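# Six arms hang a marquee roof on its posts

## Task

Lay the marquee roof over its four posts so that each post's spike goes fully through one of the roof's corner rings and the centre of the roof sags freely. Then open every gripper and pull all arms away. The roof must stay hung without any robot holding it, and every other object on the table must remain where it was, upright and not leaning.

## Robot and tools

Robots: six identical i2rt Big YAM arms, arm1 to arm6. Each has six revolute joints, a two-finger gripper and a wrist camera that rides on top of the hand and looks toward the fingertips when joints 1 and 6 are at 0 and the hand is level. The hand reaches roughly 1.0 m from the joint 1 axis. Two room cameras, cam_high and cam_low, are fixed and belong to no robot.

Frame: one shared scene frame, origin on the floor, +z up, metres. Approximate arm feet on the tabletop (z=+0.72), with facing in degrees counter-clockwise from +x: arm1 (+0.29, +0.65) facing -102; arm2 (-0.22, +0.65) facing -85; arm3 (-0.31, -0.65) facing +99; arm4 (+0.24, -0.65) facing +83; arm5 (-0.70, -0.07) facing +8; arm6 (+0.70, +0.08) facing +166. So arm1 and arm2 sit on the +y edge, arm3 and arm4 on the -y edge, arm5 at -x, arm6 at +x. "hand" means the point halfway between the fingertips; its z axis runs along the fingers and its y axis is the opening direction.

Joints (all absolute targets, radians unless noted, with done-tolerance): joint1_rad -2.879 to 2.879 (±0.045), yaw about the foot, positive counter-clockwise seen from above, 0 points the arm along its foot's facing. joint2_rad 0 to 3.141 (±0.14), shoulder; 0 puts the upper arm back and about level, increasing lifts it up then forward. joint3_rad 0 to 3.019 (±0.09), elbow; 0 is fully folded, increasing opens it. joint4_rad -1.692 to 1.57 (±0.055), hand pitch, positive tilts fingers up. joint5_rad -1.57 to 1.57 (±0.03), sideways hand swing, positive to the arm's right. joint6_rad -2.094 to 2.094 (±0.035), hand roll, positive clockwise viewed from behind the hand. gripper_m 0 to 0.093 (±0.003), fingertip gap in metres; grip force tops out near 50 to 62 N per pad, lower on some.

execute_actions: argument "actions" is a list holding either one action or nothing. The action is an object keyed by arm name ("arm1".."arm6"); each arm entry has "joints", an object mapping any subset of the seven joint names above to absolute targets (not offsets). Every named motion begins at once; they may finish at different moments, and joints travel at different speeds, so the hand can sweep a wide arc between postures. A joint or arm you leave out may keep pushing toward an earlier target. Unknown keys or out-of-range numbers reject the whole call and nothing moves. Optional "cameras": list of camera names (up to 16) from arm1_cam_wrist..arm6_cam_wrist, cam_high, cam_low, "all"; omitted, null or ["all"] gives all, [] gives none. An empty actions list just reports state and images. If a result reports a stop, the remaining motion, wait and finished_scene calls in that same reply are skipped.

wait: "seconds" 0 to 10; commands nothing, returns state and images. zoom_image: "camera" plus "region" [x0, y0, x1, y1] in pixels from the top-left of that camera's most recent full image, no larger than 504 by 504. read_manual: "section" "licences" returns URDF licence text only. finished_scene: "scene" is the integer of the current scene; it closes the scene for good and says whether the goal was met.

Reading results: joint_positions gives current angles and gap. The "pictures" line lists cameras in image order. joint_status per joint: "off_target" (stopped short, may still push); "contact_stop" or "time_out" (target dropped, holds where it stopped; after time_out a joint may keep a target no more than 0.375, 0.375, 0.113, 0.225, 0.075, 0.3 rad from its position for joints 1 to 6 and continue pushing, listed under on_its_own); "not_followed" (a self- and inter-arm collision check blocked the arm's targets, shown with "joint command not followed" and often a "cause:" line; the gripper part still runs, and the blocked targets may be retried on later actions). on_its_own describes uncommanded behaviour; "held at" is the held target, not the actual position. To relieve a stuck push, command the joint its reported position. Very small target changes may not move a joint. A joint carrying a load sinks after time_out.

Heat: holding loads warms motors even while you are thinking. MOTOR HOT appears from 85 °C; at 100 °C an OVER-TEMPERATURE FAULT drops that arm (motors and gripper) until it cools, and its unfinished keys read "limit_stop_at_motor_heat"; resend targets afterwards.

Cautions: the robots hold the last command while you think and never pause for one another. Arms do not stop on contact and can press hard. Two robots pressing hard together ends the run as a failure; hard hits may too, and the collision check can react late and ignores fingers, gripper housings and wrist cameras. Knocking a rigid object off the work area fails the task. Avoid drops, slips, slams and strong shoves, and do not disturb other items. Loose objects may occasionally get a brief external nudge. Before finishing, release the roof and move every arm clear so it stays hung on its own.

Each tool is called after "Request:" as name(argument=value, ...), one argument or row to a line, values as JSON.

## Session

Request:
execute_actions(
  actions=[],
)

Scene clock: 0.00 s.
arm1.joint_positions: joint1_rad=+0.249 joint2_rad=+0.420 joint3_rad=+0.544 joint4_rad=-1.258 joint5_rad=+0.217 joint6_rad=-0.394 gripper_m=+0.095
arm1.joint_status: not commanded
arm1.hand: x=+0.2582 y=+0.4627 z=+0.9885 quat_wxyz=(-0.035, -0.545, -0.804, +0.234) (m; scene frame)
arm2.joint_positions: joint1_rad=-0.344 joint2_rad=+0.511 joint3_rad=+0.383 joint4_rad=-1.017 joint5_rad=-0.267 joint6_rad=+0.291 gripper_m=+0.094
arm2.joint_status: not commanded
arm2.hand: x=-0.2169 y=+0.4417 z=+0.9020 quat_wxyz=(-0.238, -0.819, -0.521, +0.046) (m; scene frame)
arm3.joint_positions: joint1_rad=+0.086 joint2_rad=+0.351 joint3_rad=+0.652 joint4_rad=-1.415 joint5_rad=+0.310 joint6_rad=+0.494 gripper_m=+0.094
arm3.joint_status: not commanded
arm3.hand: x=-0.3050 y=-0.4850 z=+1.0024 quat_wxyz=(-0.229, +0.578, -0.768, -0.152) (m; scene frame)
arm4.joint_positions: joint1_rad=-0.201 joint2_rad=+0.466 joint3_rad=+0.477 joint4_rad=-1.102 joint5_rad=-0.151 joint6_rad=-0.540 gripper_m=+0.094
arm4.joint_status: not commanded
arm4.hand: x=+0.2754 y=-0.4431 z=+0.9582 quat_wxyz=(-0.199, +0.774, -0.584, -0.146) (m; scene frame)
arm5.joint_positions: joint1_rad=+0.383 joint2_rad=+0.414 joint3_rad=+0.609 joint4_rad=-1.310 joint5_rad=+0.101 joint6_rad=+0.238 gripper_m=+0.095
arm5.joint_status: not commanded
arm5.hand: x=-0.5279 y=+0.0049 z=+0.9704 quat_wxyz=(-0.223, +0.122, -0.966, -0.039) (m; scene frame)
arm6.joint_positions: joint1_rad=-0.308 joint2_rad=+0.489 joint3_rad=+0.443 joint4_rad=-1.048 joint5_rad=-0.305 joint6_rad=-0.208 gripper_m=+0.095
arm6.joint_status: not commanded
arm6.hand: x=+0.4938 y=+0.1452 z=+0.9363 quat_wxyz=(+0.048, +0.953, -0.127, -0.270) (m; scene frame)
pictures: arm1_cam_wrist, arm2_cam_wrist, arm3_cam_wrist, arm4_cam_wrist, arm5_cam_wrist, arm6_cam_wrist, cam_high, cam_low
Images, in order (width x height): arm1_cam_wrist 504x504, arm2_cam_wrist 504x504, arm3_cam_wrist 504x504, arm4_cam_wrist 504x504, arm5_cam_wrist 504x504, arm6_cam_wrist 504x504, cam_high 504x504, cam_low 504x504.

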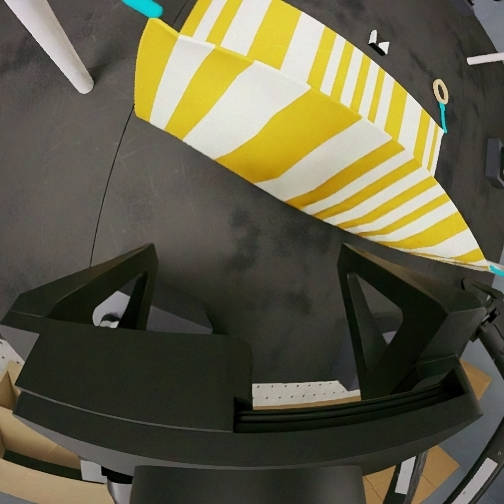

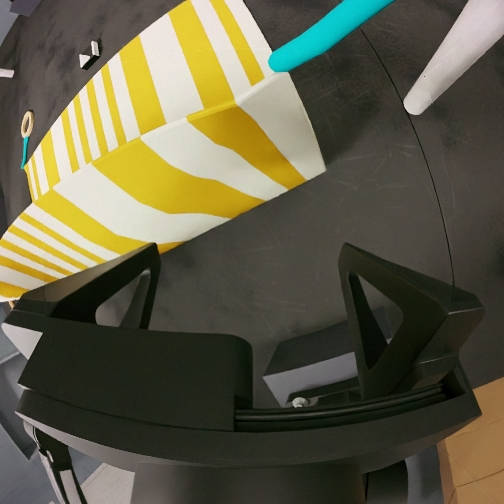

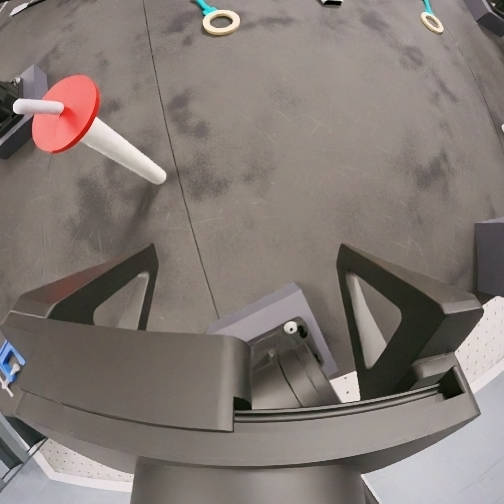

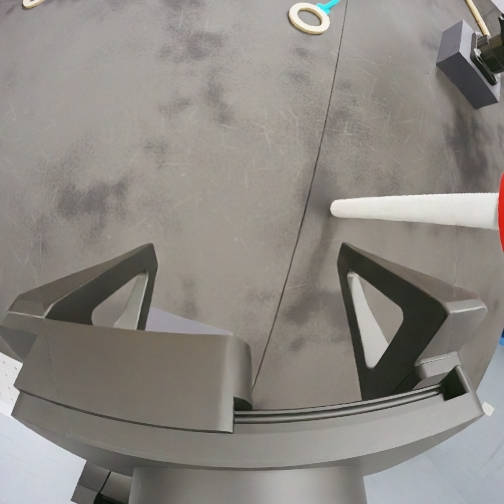

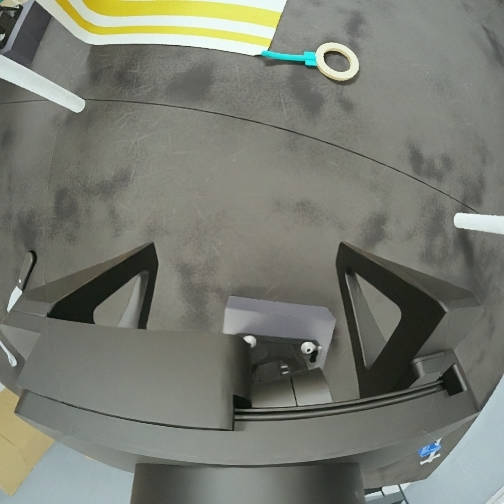

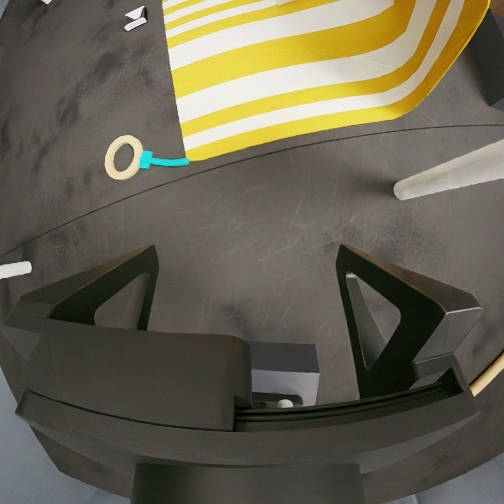

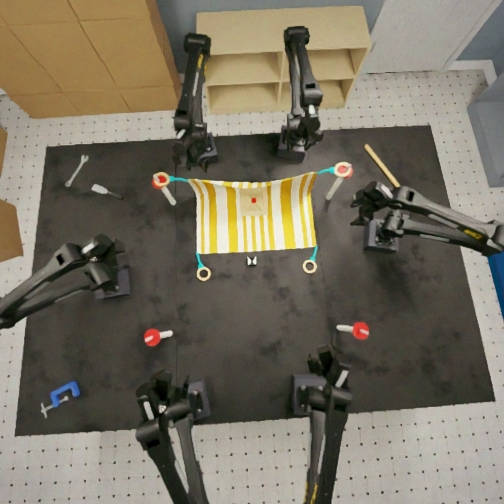

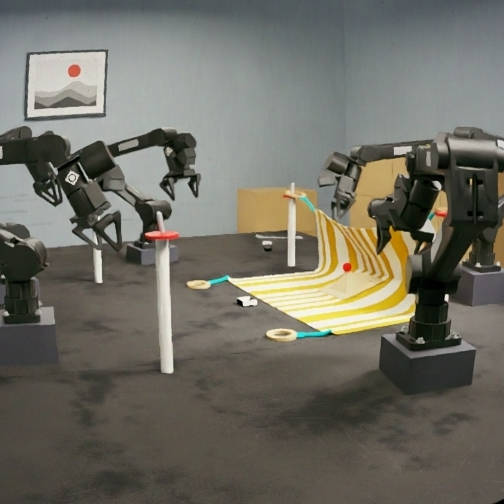

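Request:
zoom_image(
  camera="cam_high",
  region=[90, 130, 410, 430],
)

Request:
zoom_image(
  camera="cam_low",
  region=[60, 160, 460, 400],
)

Region (90, 130, 410, 430) of cam_high's 504x504 image, scaled by 1.575, with more detail than that image has; it fills the top 472 rows of this view, and the rest is white.

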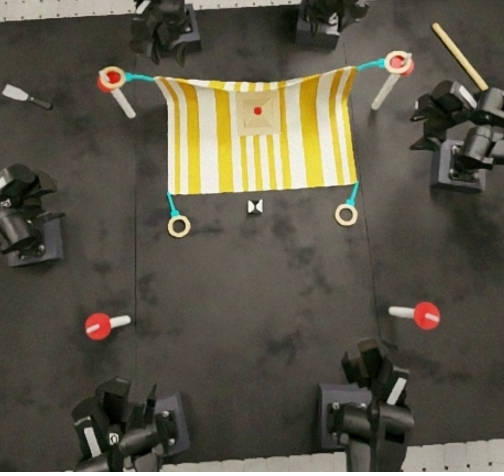

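Region (60, 160, 460, 400) of cam_low's 504x504 image, scaled by 1.260, with more detail than that image has; it fills the top 302 rows of this view, and the rest is white.

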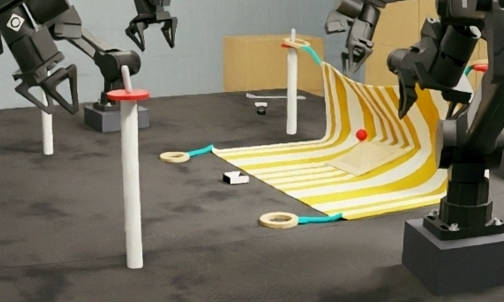

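Request:
execute_actions(
  actions=[
    {"arm3":{"joints":{"joint1_rad":-0.26,"joint2_rad":1.3,"joint3_rad":1.3,"joint4_rad":-1.3,"joint5_rad":0,"joint6_rad":0}},"arm4":{"joints":{"joint1_rad":-0.03,"joint2_rad":1.3,"joint3_rad":1.3,"joint4_rad":-1.3,"joint5_rad":0,"joint6_rad":0}}},
  ],
  cameras=[],
)

Request:
execute_actions(
  actions=[
    {"arm3":{"joints":{"joint2_rad":2.11,"joint3_rad":1.764,"joint4_rad":-1.223}},"arm4":{"joints":{"joint2_rad":2.12,"joint3_rad":1.70,"joint4_rad":-1.149}}},
  ],
  cameras=["arm3_cam_wrist","arm4_cam_wrist","cam_high","cam_low"],
)

Scene clock: 17.57 s.
arm1.joint_positions: joint1_rad=+0.249 joint2_rad=+0.420 joint3_rad=+0.544 joint4_rad=-1.258 joint5_rad=+0.217 joint6_rad=-0.394 gripper_m=+0.095
arm1.joint_status: not commanded
arm1.hand: x=+0.2582 y=+0.4627 z=+0.9885 quat_wxyz=(-0.035, -0.545, -0.804, +0.234) (m; scene frame)
arm2.joint_positions: joint1_rad=-0.344 joint2_rad=+0.511 joint3_rad=+0.383 joint4_rad=-1.017 joint5_rad=-0.267 joint6_rad=+0.291 gripper_m=+0.094
arm2.joint_status: not commanded
arm2.hand: x=-0.2169 y=+0.4417 z=+0.9020 quat_wxyz=(-0.238, -0.819, -0.521, +0.046) (m; scene frame)
arm3.joint_positions: joint1_rad=-0.250 joint2_rad=+1.309 joint3_rad=+1.251 joint4_rad=-1.304 joint5_rad=+0.002 joint6_rad=+0.009 gripper_m=+0.094
arm3.joint_status: all done
arm3.hand: x=-0.2890 y=-0.2315 z=+1.0320 quat_wxyz=(-0.081, +0.682, -0.723, -0.074) (m; scene frame)
arm4.joint_positions: joint1_rad=-0.034 joint2_rad=+1.303 joint3_rad=+1.230 joint4_rad=-1.294 joint5_rad=-0.004 joint6_rad=-0.015 gripper_m=+0.094
arm4.joint_status: all done
arm4.hand: x=+0.2920 y=-0.2354 z=+1.0541 quat_wxyz=(-0.082, +0.661, -0.744, -0.062) (m; scene frame)
arm5.joint_positions: joint1_rad=+0.383 joint2_rad=+0.414 joint3_rad=+0.609 joint4_rad=-1.310 joint5_rad=+0.101 joint6_rad=+0.238 gripper_m=+0.095
arm5.joint_status: not commanded
arm5.hand: x=-0.5279 y=+0.0049 z=+0.9704 quat_wxyz=(-0.223, +0.122, -0.966, -0.039) (m; scene frame)
arm6.joint_positions: joint1_rad=-0.308 joint2_rad=+0.489 joint3_rad=+0.443 joint4_rad=-1.048 joint5_rad=-0.305 joint6_rad=-0.208 gripper_m=+0.095
arm6.joint_status: not commanded
arm6.hand: x=+0.4938 y=+0.1452 z=+0.9363 quat_wxyz=(+0.048, +0.953, -0.127, -0.270) (m; scene frame)
pictures: none
No camera images: the call's "cameras" was empty. Leave "cameras" out to get every camera's image.

Scene clock: 19.33 s.
arm1.joint_positions: joint1_rad=+0.249 joint2_rad=+0.420 joint3_rad=+0.544 joint4_rad=-1.258 joint5_rad=+0.217 joint6_rad=-0.394 gripper_m=+0.095
arm1.joint_status: not commanded
arm1.hand: x=+0.2582 y=+0.4627 z=+0.9885 quat_wxyz=(-0.035, -0.545, -0.804, +0.234) (m; scene frame)
arm2.joint_positions: joint1_rad=-0.344 joint2_rad=+0.511 joint3_rad=+0.383 joint4_rad=-1.017 joint5_rad=-0.267 joint6_rad=+0.291 gripper_m=+0.094
arm2.joint_status: not commanded
arm2.hand: x=-0.2169 y=+0.4417 z=+0.9020 quat_wxyz=(-0.238, -0.819, -0.521, +0.046) (m; scene frame)
arm3.joint_positions: joint1_rad=-0.250 joint2_rad=+2.115 joint3_rad=+1.729 joint4_rad=-1.223 joint5_rad=+0.002 joint6_rad=+0.009 gripper_m=+0.094
arm3.joint_status: all done
arm3.hand: x=-0.2783 y=-0.0309 z=+0.8130 quat_wxyz=(+0.008, +0.686, -0.727, +0.011) (m; scene frame)
arm4.joint_positions: joint1_rad=-0.034 joint2_rad=+2.154 joint3_rad=+1.665 joint4_rad=-1.150 joint5_rad=-0.004 joint6_rad=-0.015 gripper_m=+0.094
arm4.joint_status: all done
arm4.hand: x=+0.3219 y=-0.0480 z=+0.7935 quat_wxyz=(+0.021, +0.663, -0.748, +0.027) (m; scene frame)
arm5.joint_positions: joint1_rad=+0.383 joint2_rad=+0.414 joint3_rad=+0.609 joint4_rad=-1.310 joint5_rad=+0.101 joint6_rad=+0.238 gripper_m=+0.095
arm5.joint_status: not commanded
arm5.hand: x=-0.5279 y=+0.0049 z=+0.9704 quat_wxyz=(-0.223, +0.122, -0.966, -0.039) (m; scene frame)
arm6.joint_positions: joint1_rad=-0.308 joint2_rad=+0.489 joint3_rad=+0.443 joint4_rad=-1.048 joint5_rad=-0.305 joint6_rad=-0.208 gripper_m=+0.095
arm6.joint_status: not commanded
arm6.hand: x=+0.4938 y=+0.1452 z=+0.9363 quat_wxyz=(+0.048, +0.953, -0.127, -0.270) (m; scene frame)
pictures: arm3_cam_wrist, arm4_cam_wrist, cam_high, cam_low
Images, in order (width x height): arm3_cam_wrist 504x504, arm4_cam_wrist 504x504, cam_high 504x504, cam_low 504x504.

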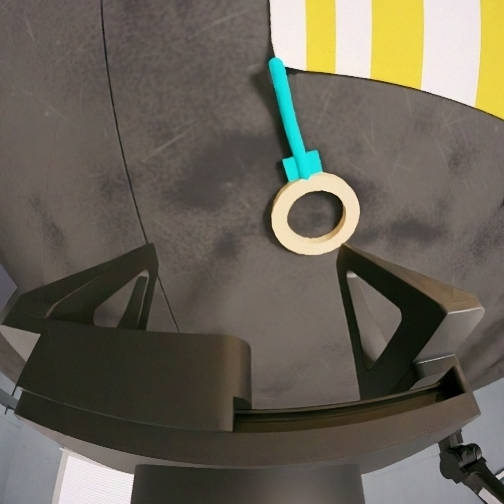

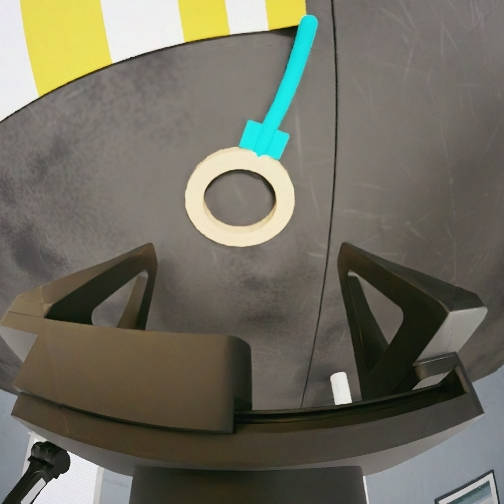

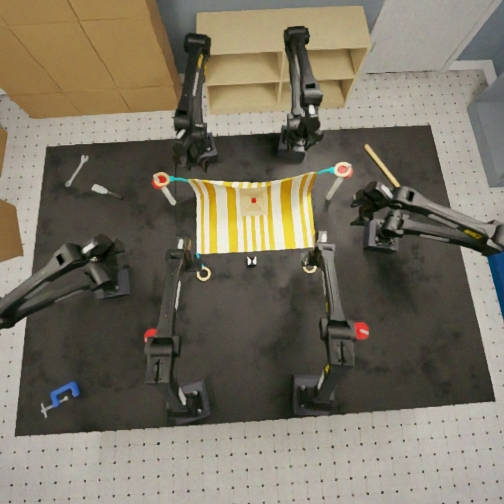

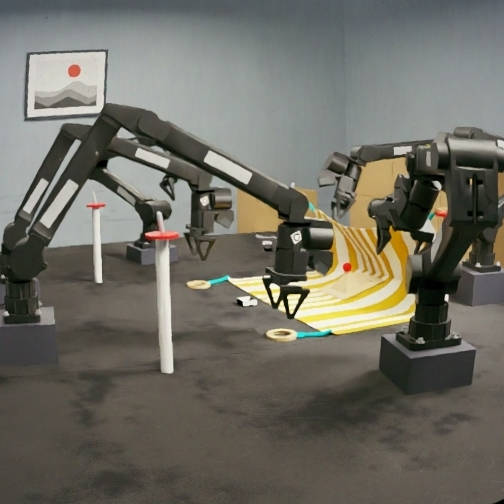

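Request:
execute_actions(
  actions=[
    {"arm3":{"joints":{"joint1_rad":-0.33,"joint2_rad":2.26,"joint3_rad":1.895,"joint4_rad":-1.16,"joint6_rad":-0.25}},"arm4":{"joints":{"joint1_rad":-0.06,"joint2_rad":2.25,"joint3_rad":1.825,"joint4_rad":-1.08,"joint6_rad":0.3}}},
  ],
  cameras=["arm3_cam_wrist","arm4_cam_wrist","cam_low"],
)

Scene clock: 25.33 s.
arm1.joint_positions: joint1_rad=+0.249 joint2_rad=+0.420 joint3_rad=+0.544 joint4_rad=-1.258 joint5_rad=+0.217 joint6_rad=-0.394 gripper_m=+0.095
arm1.joint_status: not commanded
arm1.hand: x=+0.2582 y=+0.4627 z=+0.9885 quat_wxyz=(-0.035, -0.545, -0.804, +0.234) (m; scene frame)
arm2.joint_positions: joint1_rad=-0.344 joint2_rad=+0.511 joint3_rad=+0.383 joint4_rad=-1.017 joint5_rad=-0.267 joint6_rad=+0.291 gripper_m=+0.094
arm2.joint_status: not commanded
arm2.hand: x=-0.2169 y=+0.4417 z=+0.9020 quat_wxyz=(-0.238, -0.819, -0.521, +0.046) (m; scene frame)
arm3.joint_positions: joint1_rad=-0.338 joint2_rad=+2.270 joint3_rad=+1.857 joint4_rad=-1.164 joint5_rad=+0.001 joint6_rad=-0.241 gripper_m=+0.094
arm3.joint_status: all done
arm3.hand: x=-0.2182 y=+0.0099 z=+0.7615 quat_wxyz=(-0.003, +0.743, -0.670, -0.001) (m; scene frame)
arm4.joint_positions: joint1_rad=-0.056 joint2_rad=+2.237 joint3_rad=+1.776 joint4_rad=-1.085 joint5_rad=-0.004 joint6_rad=+0.285 gripper_m=+0.094
arm4.joint_status: all done
arm4.hand: x=+0.3433 y=-0.0006 z=+0.7802 quat_wxyz=(-0.014, +0.535, -0.845, -0.006) (m; scene frame)
arm5.joint_positions: joint1_rad=+0.383 joint2_rad=+0.414 joint3_rad=+0.609 joint4_rad=-1.310 joint5_rad=+0.101 joint6_rad=+0.238 gripper_m=+0.095
arm5.joint_status: not commanded
arm5.hand: x=-0.5279 y=+0.0049 z=+0.9704 quat_wxyz=(-0.223, +0.122, -0.966, -0.039) (m; scene frame)
arm6.joint_positions: joint1_rad=-0.308 joint2_rad=+0.489 joint3_rad=+0.443 joint4_rad=-1.048 joint5_rad=-0.305 joint6_rad=-0.208 gripper_m=+0.095
arm6.joint_status: not commanded
arm6.hand: x=+0.4938 y=+0.1452 z=+0.9363 quat_wxyz=(+0.048, +0.953, -0.127, -0.270) (m; scene frame)
pictures: arm3_cam_wrist, arm4_cam_wrist, cam_low
Images, in order (width x height): arm3_cam_wrist 504x504, arm4_cam_wrist 504x504, cam_low 504x504.

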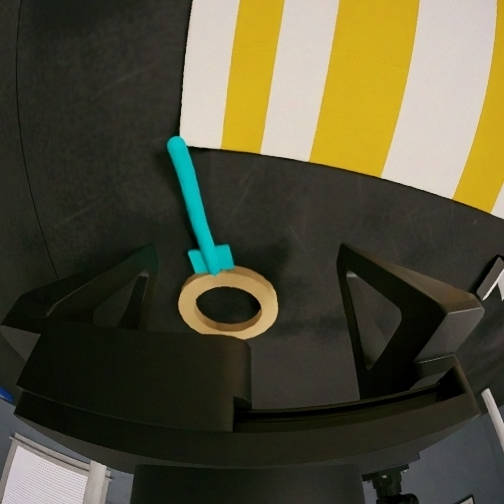

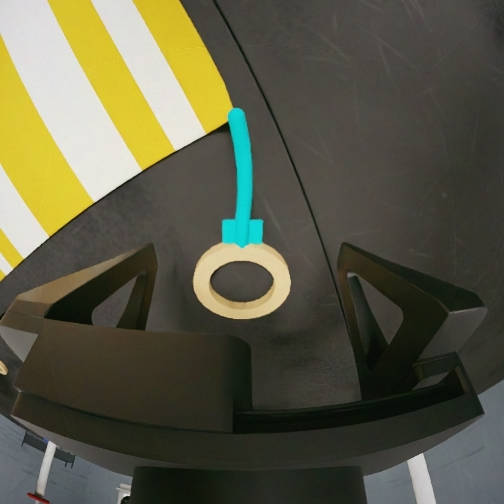

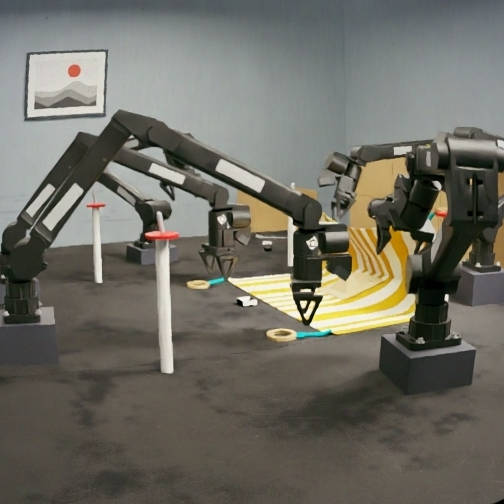

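Request:
execute_actions(
  actions=[
    {"arm3":{"joints":{"joint1_rad":-0.29,"joint2_rad":2.305,"joint4_rad":-1.25,"joint6_rad":-0.45}},"arm4":{"joints":{"joint2_rad":2.31,"joint4_rad":-1.13}}},
  ],
  cameras=["arm3_cam_wrist","arm4_cam_wrist","cam_low"],
)

Scene clock: 29.03 s.
arm1.joint_positions: joint1_rad=+0.249 joint2_rad=+0.420 joint3_rad=+0.544 joint4_rad=-1.258 joint5_rad=+0.217 joint6_rad=-0.394 gripper_m=+0.095
arm1.joint_status: not commanded
arm1.hand: x=+0.2582 y=+0.4627 z=+0.9885 quat_wxyz=(-0.035, -0.545, -0.804, +0.234) (m; scene frame)
arm2.joint_positions: joint1_rad=-0.344 joint2_rad=+0.511 joint3_rad=+0.383 joint4_rad=-1.017 joint5_rad=-0.267 joint6_rad=+0.291 gripper_m=+0.094
arm2.joint_status: not commanded
arm2.hand: x=-0.2169 y=+0.4417 z=+0.9020 quat_wxyz=(-0.238, -0.819, -0.521, +0.046) (m; scene frame)
arm3.joint_positions: joint1_rad=-0.292 joint2_rad=+2.298 joint3_rad=+1.857 joint4_rad=-1.243 joint5_rad=+0.001 joint6_rad=-0.441 gripper_m=+0.094
arm3.joint_status: all done
arm3.hand: x=-0.2507 y=-0.0104 z=+0.7443 quat_wxyz=(+0.043, +0.818, -0.573, +0.027) (m; scene frame)
arm4.joint_positions: joint1_rad=-0.058 joint2_rad=+2.303 joint3_rad=+1.780 joint4_rad=-1.123 joint5_rad=-0.004 joint6_rad=+0.286 gripper_m=+0.094
arm4.joint_status: all done
arm4.hand: x=+0.3419 y=-0.0204 z=+0.7400 quat_wxyz=(+0.020, +0.533, -0.845, +0.032) (m; scene frame)
arm5.joint_positions: joint1_rad=+0.383 joint2_rad=+0.414 joint3_rad=+0.609 joint4_rad=-1.310 joint5_rad=+0.101 joint6_rad=+0.238 gripper_m=+0.095
arm5.joint_status: not commanded
arm5.hand: x=-0.5279 y=+0.0049 z=+0.9704 quat_wxyz=(-0.223, +0.122, -0.966, -0.039) (m; scene frame)
arm6.joint_positions: joint1_rad=-0.308 joint2_rad=+0.489 joint3_rad=+0.443 joint4_rad=-1.048 joint5_rad=-0.305 joint6_rad=-0.208 gripper_m=+0.095
arm6.joint_status: not commanded
arm6.hand: x=+0.4938 y=+0.1452 z=+0.9363 quat_wxyz=(+0.048, +0.953, -0.127, -0.270) (m; scene frame)
pictures: arm3_cam_wrist, arm4_cam_wrist, cam_low
Images, in order (width x height): arm3_cam_wrist 504x504, arm4_cam_wrist 504x504, cam_low 504x504.

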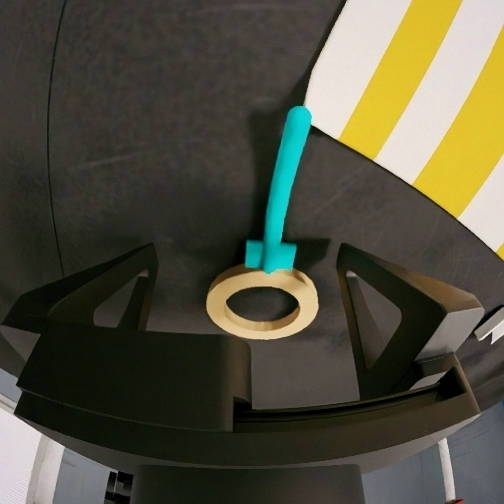

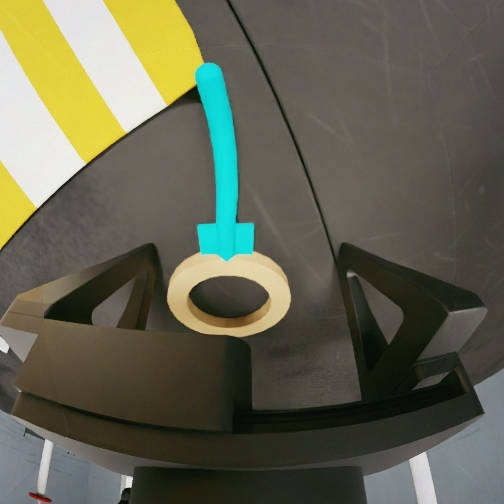

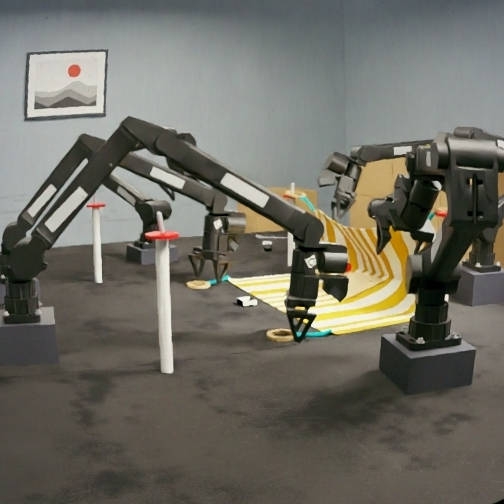

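Request:
execute_actions(
  actions=[
    {"arm3":{"joints":{"joint1_rad":-0.31,"joint2_rad":2.335,"joint4_rad":-1.26,"joint6_rad":-0.4}},"arm4":{"joints":{"joint1_rad":-0.04,"joint2_rad":2.335,"joint4_rad":-1.10}}},
  ],
  cameras=["arm3_cam_wrist","arm4_cam_wrist"],
)

Scene clock: 31.63 s.
arm1.joint_positions: joint1_rad=+0.249 joint2_rad=+0.420 joint3_rad=+0.544 joint4_rad=-1.258 joint5_rad=+0.217 joint6_rad=-0.394 gripper_m=+0.095
arm1.joint_status: not commanded
arm1.hand: x=+0.2582 y=+0.4627 z=+0.9885 quat_wxyz=(-0.035, -0.545, -0.804, +0.234) (m; scene frame)
arm2.joint_positions: joint1_rad=-0.344 joint2_rad=+0.511 joint3_rad=+0.383 joint4_rad=-1.017 joint5_rad=-0.267 joint6_rad=+0.291 gripper_m=+0.094
arm2.joint_status: not commanded
arm2.hand: x=-0.2169 y=+0.4417 z=+0.9020 quat_wxyz=(-0.238, -0.819, -0.521, +0.046) (m; scene frame)
arm3.joint_positions: joint1_rad=-0.294 joint2_rad=+2.309 joint3_rad=+1.861 joint4_rad=-1.254 joint5_rad=+0.000 joint6_rad=-0.411 gripper_m=+0.094
arm3.joint_status: all done
arm3.hand: x=-0.2496 y=-0.0135 z=+0.7389 quat_wxyz=(+0.051, +0.808, -0.586, +0.031) (m; scene frame)
arm4.joint_positions: joint1_rad=-0.054 joint2_rad=+2.305 joint3_rad=+1.780 joint4_rad=-1.112 joint5_rad=-0.002 joint6_rad=+0.286 gripper_m=+0.094
arm4.joint_status: all done
arm4.hand: x=+0.3405 y=-0.0176 z=+0.7389 quat_wxyz=(+0.016, +0.534, -0.845, +0.029) (m; scene frame)
arm5.joint_positions: joint1_rad=+0.383 joint2_rad=+0.414 joint3_rad=+0.609 joint4_rad=-1.310 joint5_rad=+0.101 joint6_rad=+0.238 gripper_m=+0.095
arm5.joint_status: not commanded
arm5.hand: x=-0.5279 y=+0.0049 z=+0.9704 quat_wxyz=(-0.223, +0.122, -0.966, -0.039) (m; scene frame)
arm6.joint_positions: joint1_rad=-0.308 joint2_rad=+0.489 joint3_rad=+0.443 joint4_rad=-1.048 joint5_rad=-0.305 joint6_rad=-0.208 gripper_m=+0.095
arm6.joint_status: not commanded
arm6.hand: x=+0.4938 y=+0.1452 z=+0.9363 quat_wxyz=(+0.048, +0.953, -0.127, -0.270) (m; scene frame)
pictures: arm3_cam_wrist, arm4_cam_wrist
Images, in order (width x height): arm3_cam_wrist 504x504, arm4_cam_wrist 504x504.

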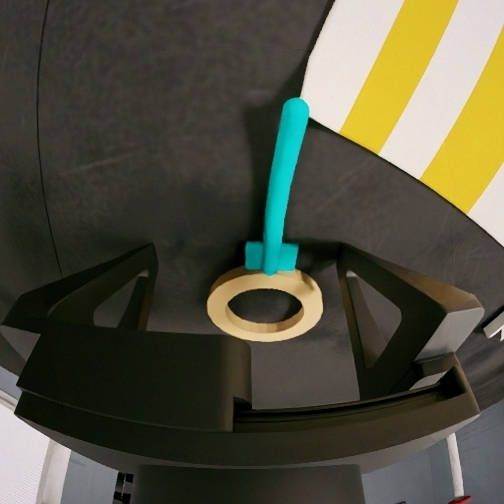

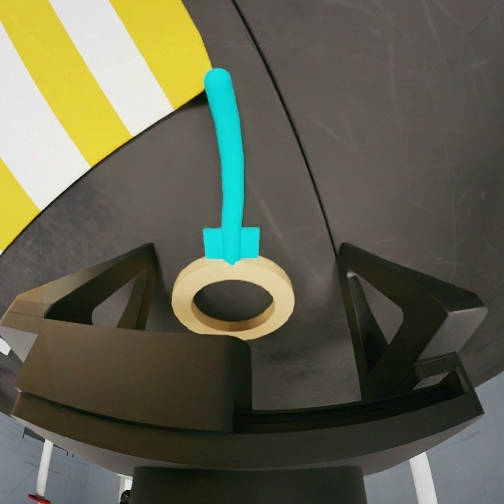

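Friction or contact; push a little more, then close.

Request:
execute_actions(
  actions=[
    {"arm3":{"joints":{"joint2_rad":2.36,"joint4_rad":-1.24}},"arm4":{"joints":{"joint2_rad":2.36,"joint4_rad":-1.07}}},
  ],
  cameras=[],
)

Request:
execute_actions(
  actions=[
    {"arm3":{"joints":{"gripper_m":0}},"arm4":{"joints":{"gripper_m":0}}},
  ],
  cameras=["arm3_cam_wrist","arm4_cam_wrist"],
)

Scene clock: 34.47 s.
arm1.joint_positions: joint1_rad=+0.249 joint2_rad=+0.420 joint3_rad=+0.544 joint4_rad=-1.258 joint5_rad=+0.217 joint6_rad=-0.394 gripper_m=+0.095
arm1.joint_status: not commanded
arm1.hand: x=+0.2582 y=+0.4627 z=+0.9885 quat_wxyz=(-0.035, -0.545, -0.804, +0.234) (m; scene frame)
arm2.joint_positions: joint1_rad=-0.344 joint2_rad=+0.511 joint3_rad=+0.383 joint4_rad=-1.017 joint5_rad=-0.267 joint6_rad=+0.291 gripper_m=+0.094
arm2.joint_status: not commanded
arm2.hand: x=-0.2169 y=+0.4417 z=+0.9020 quat_wxyz=(-0.238, -0.819, -0.521, +0.046) (m; scene frame)
arm3.joint_positions: joint1_rad=-0.294 joint2_rad=+2.310 joint3_rad=+1.861 joint4_rad=-1.253 joint5_rad=+0.000 joint6_rad=-0.407 gripper_m=+0.094
arm3.joint_status: all done
arm3.hand: x=-0.2496 y=-0.0135 z=+0.7382 quat_wxyz=(+0.051, +0.807, -0.587, +0.032) (m; scene frame)
arm4.joint_positions: joint1_rad=-0.053 joint2_rad=+2.305 joint3_rad=+1.780 joint4_rad=-1.097 joint5_rad=-0.002 joint6_rad=+0.286 gripper_m=+0.094
arm4.joint_status: all done
arm4.hand: x=+0.3403 y=-0.0142 z=+0.7382 quat_wxyz=(+0.011, +0.535, -0.844, +0.024) (m; scene frame)
arm5.joint_positions: joint1_rad=+0.383 joint2_rad=+0.414 joint3_rad=+0.609 joint4_rad=-1.310 joint5_rad=+0.101 joint6_rad=+0.238 gripper_m=+0.095
arm5.joint_status: not commanded
arm5.hand: x=-0.5279 y=+0.0049 z=+0.9704 quat_wxyz=(-0.223, +0.122, -0.966, -0.039) (m; scene frame)
arm6.joint_positions: joint1_rad=-0.308 joint2_rad=+0.489 joint3_rad=+0.443 joint4_rad=-1.048 joint5_rad=-0.305 joint6_rad=-0.208 gripper_m=+0.095
arm6.joint_status: not commanded
arm6.hand: x=+0.4938 y=+0.1452 z=+0.9363 quat_wxyz=(+0.048, +0.953, -0.127, -0.270) (m; scene frame)
pictures: none
No camera images: the call's "cameras" was empty. Leave "cameras" out to get every camera's image.

Scene clock: 35.20 s.
arm1.joint_positions: joint1_rad=+0.249 joint2_rad=+0.420 joint3_rad=+0.544 joint4_rad=-1.258 joint5_rad=+0.217 joint6_rad=-0.394 gripper_m=+0.095
arm1.joint_status: not commanded
arm1.hand: x=+0.2582 y=+0.4627 z=+0.9885 quat_wxyz=(-0.035, -0.545, -0.804, +0.234) (m; scene frame)
arm2.joint_positions: joint1_rad=-0.344 joint2_rad=+0.511 joint3_rad=+0.383 joint4_rad=-1.017 joint5_rad=-0.267 joint6_rad=+0.291 gripper_m=+0.094
arm2.joint_status: not commanded
arm2.hand: x=-0.2169 y=+0.4417 z=+0.9020 quat_wxyz=(-0.238, -0.819, -0.521, +0.046) (m; scene frame)
arm3.joint_positions: joint1_rad=-0.309 joint2_rad=+2.317 joint3_rad=+1.868 joint4_rad=-1.244 joint5_rad=+0.004 joint6_rad=-0.406 gripper_m=+0.021
arm3.joint_status: gripper_m off_target (ended at +0.021, target +0.000)
arm3.hand: x=-0.2387 y=-0.0107 z=+0.7361 quat_wxyz=(+0.046, +0.803, -0.594, +0.031) (m; scene frame)
arm4.joint_positions: joint1_rad=-0.033 joint2_rad=+2.310 joint3_rad=+1.785 joint4_rad=-1.078 joint5_rad=-0.004 joint6_rad=+0.286 gripper_m=+0.021
arm4.joint_status: gripper_m off_target (ended at +0.021, target +0.000)
arm4.hand: x=+0.3281 y=-0.0061 z=+0.7365 quat_wxyz=(+0.006, +0.544, -0.839, +0.016) (m; scene frame)
arm5.joint_positions: joint1_rad=+0.383 joint2_rad=+0.414 joint3_rad=+0.609 joint4_rad=-1.310 joint5_rad=+0.101 joint6_rad=+0.238 gripper_m=+0.095
arm5.joint_status: not commanded
arm5.hand: x=-0.5279 y=+0.0049 z=+0.9704 quat_wxyz=(-0.223, +0.122, -0.966, -0.039) (m; scene frame)
arm6.joint_positions: joint1_rad=-0.308 joint2_rad=+0.489 joint3_rad=+0.443 joint4_rad=-1.048 joint5_rad=-0.305 joint6_rad=-0.208 gripper_m=+0.095
arm6.joint_status: not commanded
arm6.hand: x=+0.4938 y=+0.1452 z=+0.9363 quat_wxyz=(+0.048, +0.953, -0.127, -0.270) (m; scene frame)
pictures: arm3_cam_wrist, arm4_cam_wrist
Images, in order (width x height): arm3_cam_wrist 504x504, arm4_cam_wrist 504x504.

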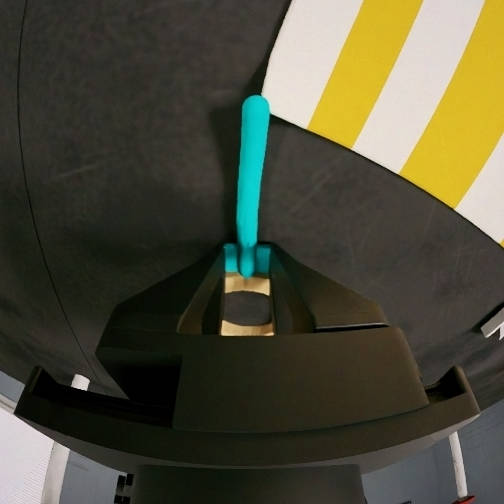

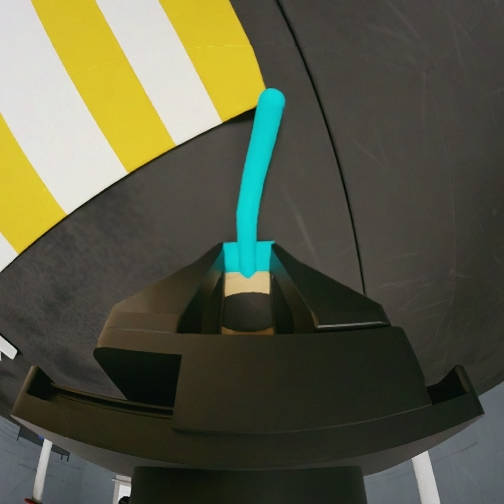

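Request:
execute_actions(
  actions=[
    {"arm3":{"joints":{"joint2_rad":1.95,"joint3_rad":1.8,"joint4_rad":-1.38,"joint6_rad":0}},"arm4":{"joints":{"joint2_rad":1.95,"joint3_rad":1.75,"joint4_rad":-1.3,"joint6_rad":0}}},
  ],
  cameras=[],
)

Request:
execute_actions(
  actions=[
    {"arm3":{"joints":{"joint2_rad":1.45,"joint3_rad":1.5,"joint4_rad":-1.57,"joint6_rad":0.3}},"arm4":{"joints":{"joint2_rad":1.5,"joint3_rad":1.5,"joint4_rad":-1.5,"joint6_rad":-0.3}}},
  ],
  cameras=["arm3_cam_wrist","arm4_cam_wrist","cam_high","cam_low"],
)

Scene clock: 41.47 s.
arm1.joint_positions: joint1_rad=+0.249 joint2_rad=+0.420 joint3_rad=+0.544 joint4_rad=-1.258 joint5_rad=+0.217 joint6_rad=-0.394 gripper_m=+0.095
arm1.joint_status: not commanded
arm1.hand: x=+0.2582 y=+0.4627 z=+0.9885 quat_wxyz=(-0.035, -0.545, -0.804, +0.234) (m; scene frame)
arm2.joint_positions: joint1_rad=-0.344 joint2_rad=+0.511 joint3_rad=+0.383 joint4_rad=-1.017 joint5_rad=-0.267 joint6_rad=+0.291 gripper_m=+0.094
arm2.joint_status: not commanded
arm2.hand: x=-0.2169 y=+0.4417 z=+0.9020 quat_wxyz=(-0.238, -0.819, -0.521, +0.046) (m; scene frame)
arm3.joint_positions: joint1_rad=-0.309 joint2_rad=+1.961 joint3_rad=+1.786 joint4_rad=-1.373 joint5_rad=+0.002 joint6_rad=-0.009 gripper_m=+0.021
arm3.joint_status: all done
arm3.hand: x=-0.2432 y=-0.0450 z=+0.9254 quat_wxyz=(-0.014, +0.671, -0.742, -0.010) (m; scene frame)
arm4.joint_positions: joint1_rad=-0.034 joint2_rad=+1.945 joint3_rad=+1.733 joint4_rad=-1.293 joint5_rad=-0.004 joint6_rad=+0.015 gripper_m=+0.021
arm4.joint_status: all done
arm4.hand: x=+0.3200 y=-0.0421 z=+0.9415 quat_wxyz=(-0.029, +0.652, -0.757, -0.017) (m; scene frame)
arm5.joint_positions: joint1_rad=+0.383 joint2_rad=+0.414 joint3_rad=+0.609 joint4_rad=-1.310 joint5_rad=+0.101 joint6_rad=+0.238 gripper_m=+0.095
arm5.joint_status: not commanded
arm5.hand: x=-0.5279 y=+0.0049 z=+0.9704 quat_wxyz=(-0.223, +0.122, -0.966, -0.039) (m; scene frame)
arm6.joint_positions: joint1_rad=-0.308 joint2_rad=+0.489 joint3_rad=+0.443 joint4_rad=-1.048 joint5_rad=-0.305 joint6_rad=-0.208 gripper_m=+0.095
arm6.joint_status: not commanded
arm6.hand: x=+0.4938 y=+0.1452 z=+0.9363 quat_wxyz=(+0.048, +0.953, -0.127, -0.270) (m; scene frame)
pictures: none
No camera images: the call's "cameras" was empty. Leave "cameras" out to get every camera's image.

Scene clock: 42.97 s.
arm1.joint_positions: joint1_rad=+0.249 joint2_rad=+0.420 joint3_rad=+0.544 joint4_rad=-1.258 joint5_rad=+0.217 joint6_rad=-0.394 gripper_m=+0.095
arm1.joint_status: not commanded
arm1.hand: x=+0.2582 y=+0.4627 z=+0.9885 quat_wxyz=(-0.035, -0.545, -0.804, +0.234) (m; scene frame)
arm2.joint_positions: joint1_rad=-0.344 joint2_rad=+0.511 joint3_rad=+0.383 joint4_rad=-1.017 joint5_rad=-0.267 joint6_rad=+0.291 gripper_m=+0.094
arm2.joint_status: not commanded
arm2.hand: x=-0.2169 y=+0.4417 z=+0.9020 quat_wxyz=(-0.238, -0.819, -0.521, +0.046) (m; scene frame)
arm3.joint_positions: joint1_rad=-0.309 joint2_rad=+1.459 joint3_rad=+1.490 joint4_rad=-1.564 joint5_rad=+0.002 joint6_rad=+0.292 gripper_m=+0.021
arm3.joint_status: all done
arm3.hand: x=-0.2625 y=-0.2179 z=+1.0619 quat_wxyz=(-0.018, +0.552, -0.833, -0.018) (m; scene frame)
arm4.joint_positions: joint1_rad=-0.034 joint2_rad=+1.494 joint3_rad=+1.497 joint4_rad=-1.494 joint5_rad=-0.004 joint6_rad=-0.285 gripper_m=+0.021
arm4.joint_status: all done
arm4.hand: x=+0.2974 y=-0.1917 z=+1.0783 quat_wxyz=(-0.037, +0.758, -0.651, -0.016) (m; scene frame)
arm5.joint_positions: joint1_rad=+0.383 joint2_rad=+0.414 joint3_rad=+0.609 joint4_rad=-1.310 joint5_rad=+0.101 joint6_rad=+0.238 gripper_m=+0.095
arm5.joint_status: not commanded
arm5.hand: x=-0.5279 y=+0.0049 z=+0.9704 quat_wxyz=(-0.223, +0.122, -0.966, -0.039) (m; scene frame)
arm6.joint_positions: joint1_rad=-0.308 joint2_rad=+0.489 joint3_rad=+0.443 joint4_rad=-1.048 joint5_rad=-0.305 joint6_rad=-0.208 gripper_m=+0.095
arm6.joint_status: not commanded
arm6.hand: x=+0.4938 y=+0.1452 z=+0.9363 quat_wxyz=(+0.048, +0.953, -0.127, -0.270) (m; scene frame)
pictures: arm3_cam_wrist, arm4_cam_wrist, cam_high, cam_low
Images, in order (width x height): arm3_cam_wrist 504x504, arm4_cam_wrist 504x504, cam_high 504x504, cam_low 504x504.

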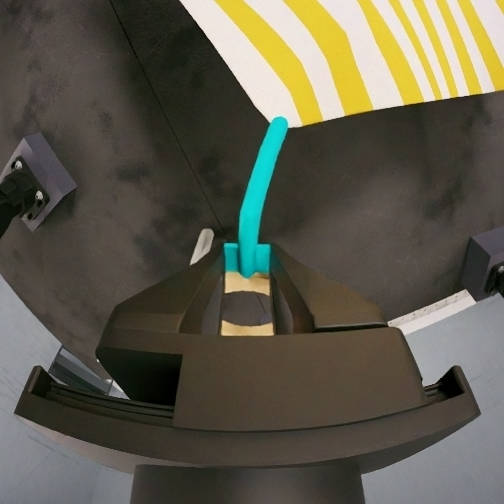

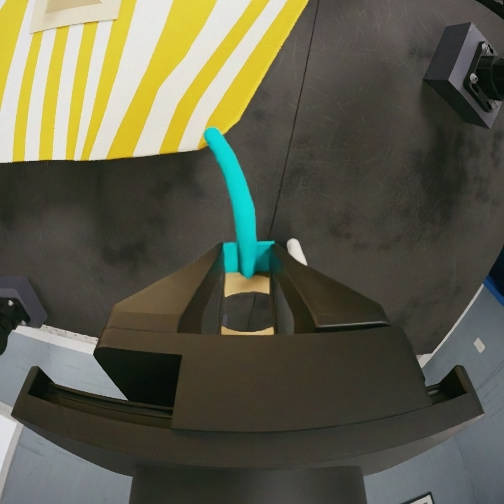

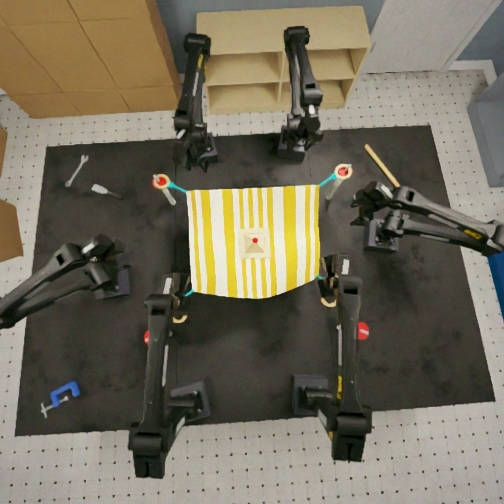

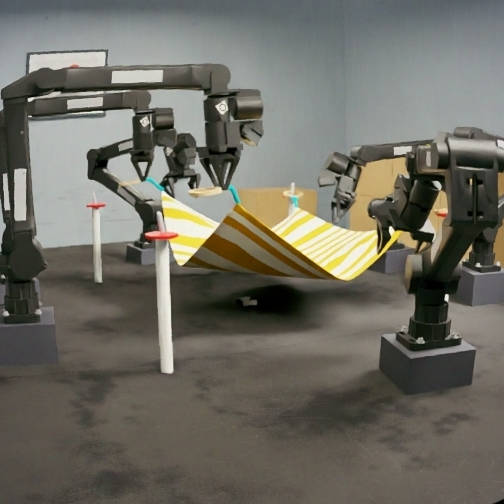

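Request:
execute_actions(
  actions=[
    {"arm3":{"joints":{"joint1_rad":0.024,"joint2_rad":1.275,"joint3_rad":1.32,"joint4_rad":-1.6,"joint6_rad":0.95}},"arm4":{"joints":{"joint1_rad":-0.395,"joint2_rad":1.31,"joint3_rad":1.27,"joint4_rad":-1.52,"joint6_rad":-1.22}}},
  ],
  cameras=["arm3_cam_wrist","arm4_cam_wrist","cam_high","cam_low"],
)

Scene clock: 49.33 s.
arm1.joint_positions: joint1_rad=+0.249 joint2_rad=+0.420 joint3_rad=+0.544 joint4_rad=-1.258 joint5_rad=+0.217 joint6_rad=-0.394 gripper_m=+0.095
arm1.joint_status: not commanded
arm1.hand: x=+0.2582 y=+0.4627 z=+0.9885 quat_wxyz=(-0.035, -0.545, -0.804, +0.234) (m; scene frame)
arm2.joint_positions: joint1_rad=-0.344 joint2_rad=+0.511 joint3_rad=+0.383 joint4_rad=-1.017 joint5_rad=-0.267 joint6_rad=+0.291 gripper_m=+0.094
arm2.joint_status: not commanded
arm2.hand: x=-0.2169 y=+0.4417 z=+0.9020 quat_wxyz=(-0.238, -0.819, -0.521, +0.046) (m; scene frame)
arm3.joint_positions: joint1_rad=+0.008 joint2_rad=+1.273 joint3_rad=+1.315 joint4_rad=-1.592 joint5_rad=+0.018 joint6_rad=+0.943 gripper_m=+0.021
arm3.joint_status: all done
arm3.hand: x=-0.3827 y=-0.2979 z=+1.0627 quat_wxyz=(-0.015, +0.406, -0.914, -0.013) (m; scene frame)
arm4.joint_positions: joint1_rad=-0.387 joint2_rad=+1.318 joint3_rad=+1.274 joint4_rad=-1.516 joint5_rad=-0.013 joint6_rad=-1.207 gripper_m=+0.021
arm4.joint_status: all done
arm4.hand: x=+0.4112 y=-0.3158 z=+1.0624 quat_wxyz=(-0.008, +0.911, -0.413, +0.002) (m; scene frame)
arm5.joint_positions: joint1_rad=+0.383 joint2_rad=+0.414 joint3_rad=+0.609 joint4_rad=-1.310 joint5_rad=+0.101 joint6_rad=+0.238 gripper_m=+0.095
arm5.joint_status: not commanded
arm5.hand: x=-0.5279 y=+0.0049 z=+0.9704 quat_wxyz=(-0.223, +0.122, -0.966, -0.039) (m; scene frame)
arm6.joint_positions: joint1_rad=-0.308 joint2_rad=+0.489 joint3_rad=+0.443 joint4_rad=-1.048 joint5_rad=-0.305 joint6_rad=-0.208 gripper_m=+0.095
arm6.joint_status: not commanded
arm6.hand: x=+0.4938 y=+0.1452 z=+0.9363 quat_wxyz=(+0.048, +0.953, -0.127, -0.270) (m; scene frame)
pictures: arm3_cam_wrist, arm4_cam_wrist, cam_high, cam_low
Images, in order (width x height): arm3_cam_wrist 504x504, arm4_cam_wrist 504x504, cam_high 504x504, cam_low 504x504.

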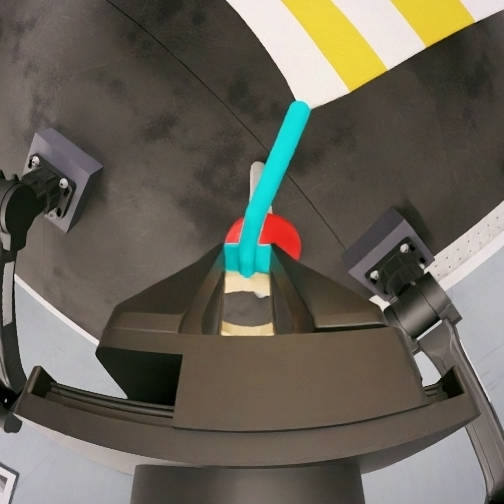

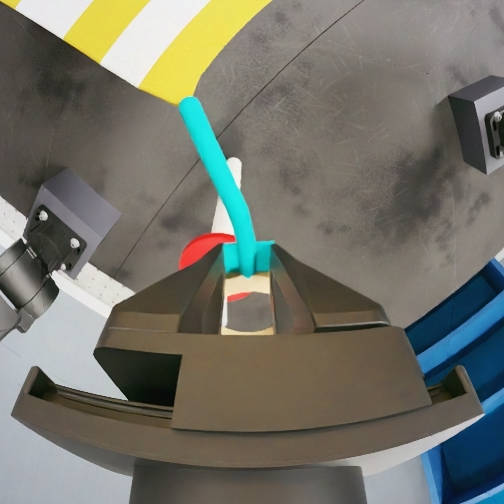

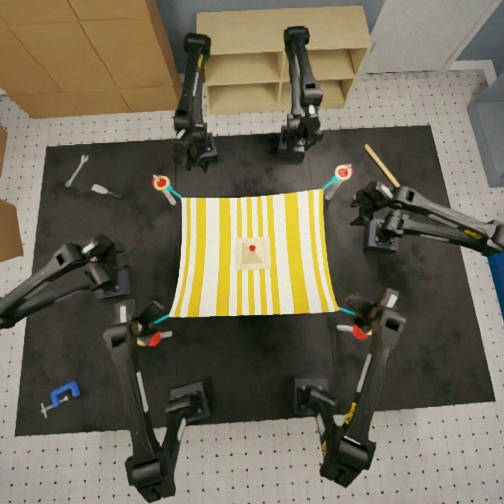

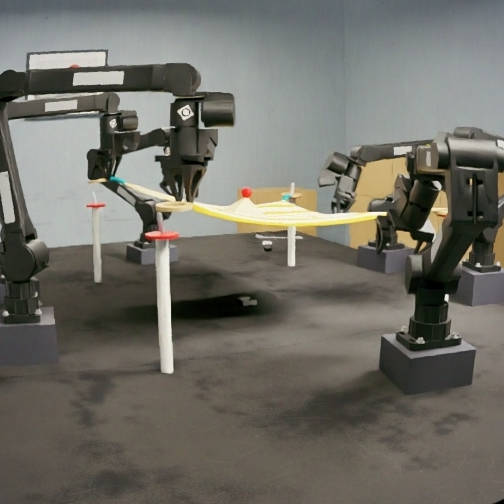

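Request:
execute_actions(
  actions=[
    {"arm3":{"joints":{"joint1_rad":-0.015,"joint3_rad":1.275}},"arm4":{"joints":{"joint1_rad":-0.36,"joint3_rad":1.23,"joint4_rad":-1.565}}},
  ],
  cameras=["arm3_cam_wrist","arm4_cam_wrist","cam_low"],
)

Request:
zoom_image(
  camera="cam_low",
  region=[70, 160, 230, 260],
)

Scene clock: 53.30 s.
arm1.joint_positions: joint1_rad=+0.249 joint2_rad=+0.420 joint3_rad=+0.544 joint4_rad=-1.258 joint5_rad=+0.217 joint6_rad=-0.394 gripper_m=+0.095
arm1.joint_status: not commanded
arm1.hand: x=+0.2582 y=+0.4627 z=+0.9885 quat_wxyz=(-0.035, -0.545, -0.804, +0.234) (m; scene frame)
arm2.joint_positions: joint1_rad=-0.344 joint2_rad=+0.511 joint3_rad=+0.383 joint4_rad=-1.017 joint5_rad=-0.267 joint6_rad=+0.291 gripper_m=+0.094
arm2.joint_status: not commanded
arm2.hand: x=-0.2169 y=+0.4417 z=+0.9020 quat_wxyz=(-0.238, -0.819, -0.521, +0.046) (m; scene frame)
arm3.joint_positions: joint1_rad=-0.018 joint2_rad=+1.276 joint3_rad=+1.267 joint4_rad=-1.592 joint5_rad=+0.014 joint6_rad=+0.944 gripper_m=+0.021
arm3.joint_status: all done
arm3.hand: x=-0.3718 y=-0.3069 z=+1.0431 quat_wxyz=(-0.007, +0.394, -0.919, +0.012) (m; scene frame)
arm4.joint_positions: joint1_rad=-0.357 joint2_rad=+1.318 joint3_rad=+1.236 joint4_rad=-1.555 joint5_rad=-0.008 joint6_rad=-1.208 gripper_m=+0.021
arm4.joint_status: all done
arm4.hand: x=+0.3933 y=-0.3288 z=+1.0484 quat_wxyz=(+0.030, +0.916, -0.399, +0.002) (m; scene frame)
arm5.joint_positions: joint1_rad=+0.383 joint2_rad=+0.414 joint3_rad=+0.609 joint4_rad=-1.310 joint5_rad=+0.101 joint6_rad=+0.238 gripper_m=+0.095
arm5.joint_status: not commanded
arm5.hand: x=-0.5279 y=+0.0049 z=+0.9704 quat_wxyz=(-0.223, +0.122, -0.966, -0.039) (m; scene frame)
arm6.joint_positions: joint1_rad=-0.308 joint2_rad=+0.489 joint3_rad=+0.443 joint4_rad=-1.048 joint5_rad=-0.305 joint6_rad=-0.208 gripper_m=+0.095
arm6.joint_status: not commanded
arm6.hand: x=+0.4938 y=+0.1452 z=+0.9363 quat_wxyz=(+0.048, +0.953, -0.127, -0.270) (m; scene frame)
pictures: arm3_cam_wrist, arm4_cam_wrist, cam_low
Images, in order (width x height): arm3_cam_wrist 504x504, arm4_cam_wrist 504x504, cam_low 504x504.

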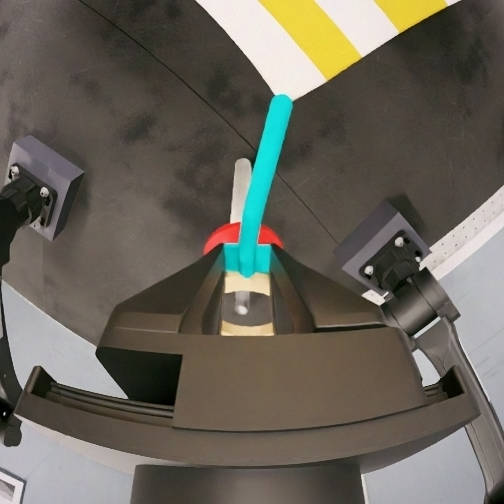

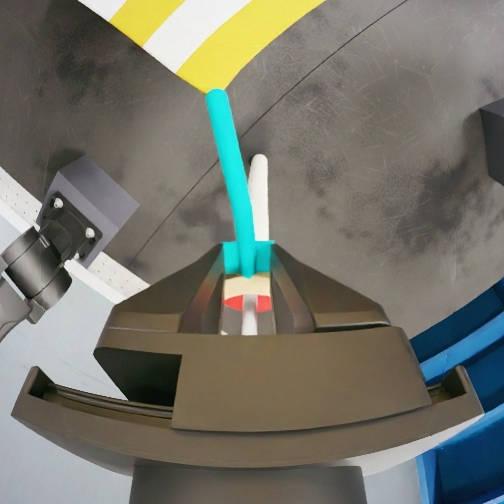

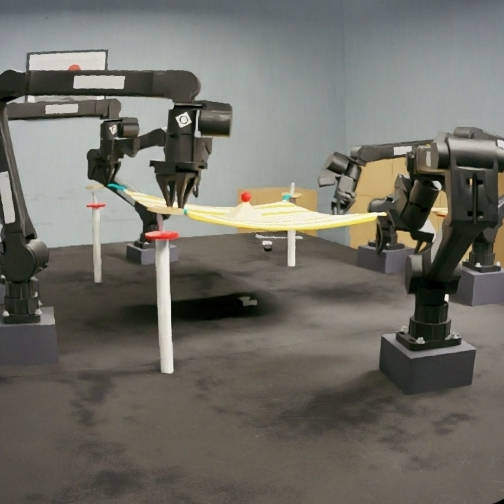

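Region (70, 160, 230, 260) of cam_low's 504x504 image, scaled by 3.150, with more detail than that image has; it fills the top 315 rows of this view, and the rest is white.

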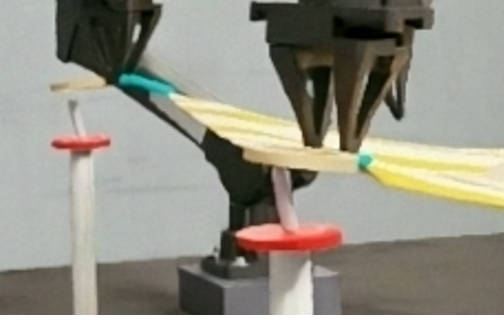

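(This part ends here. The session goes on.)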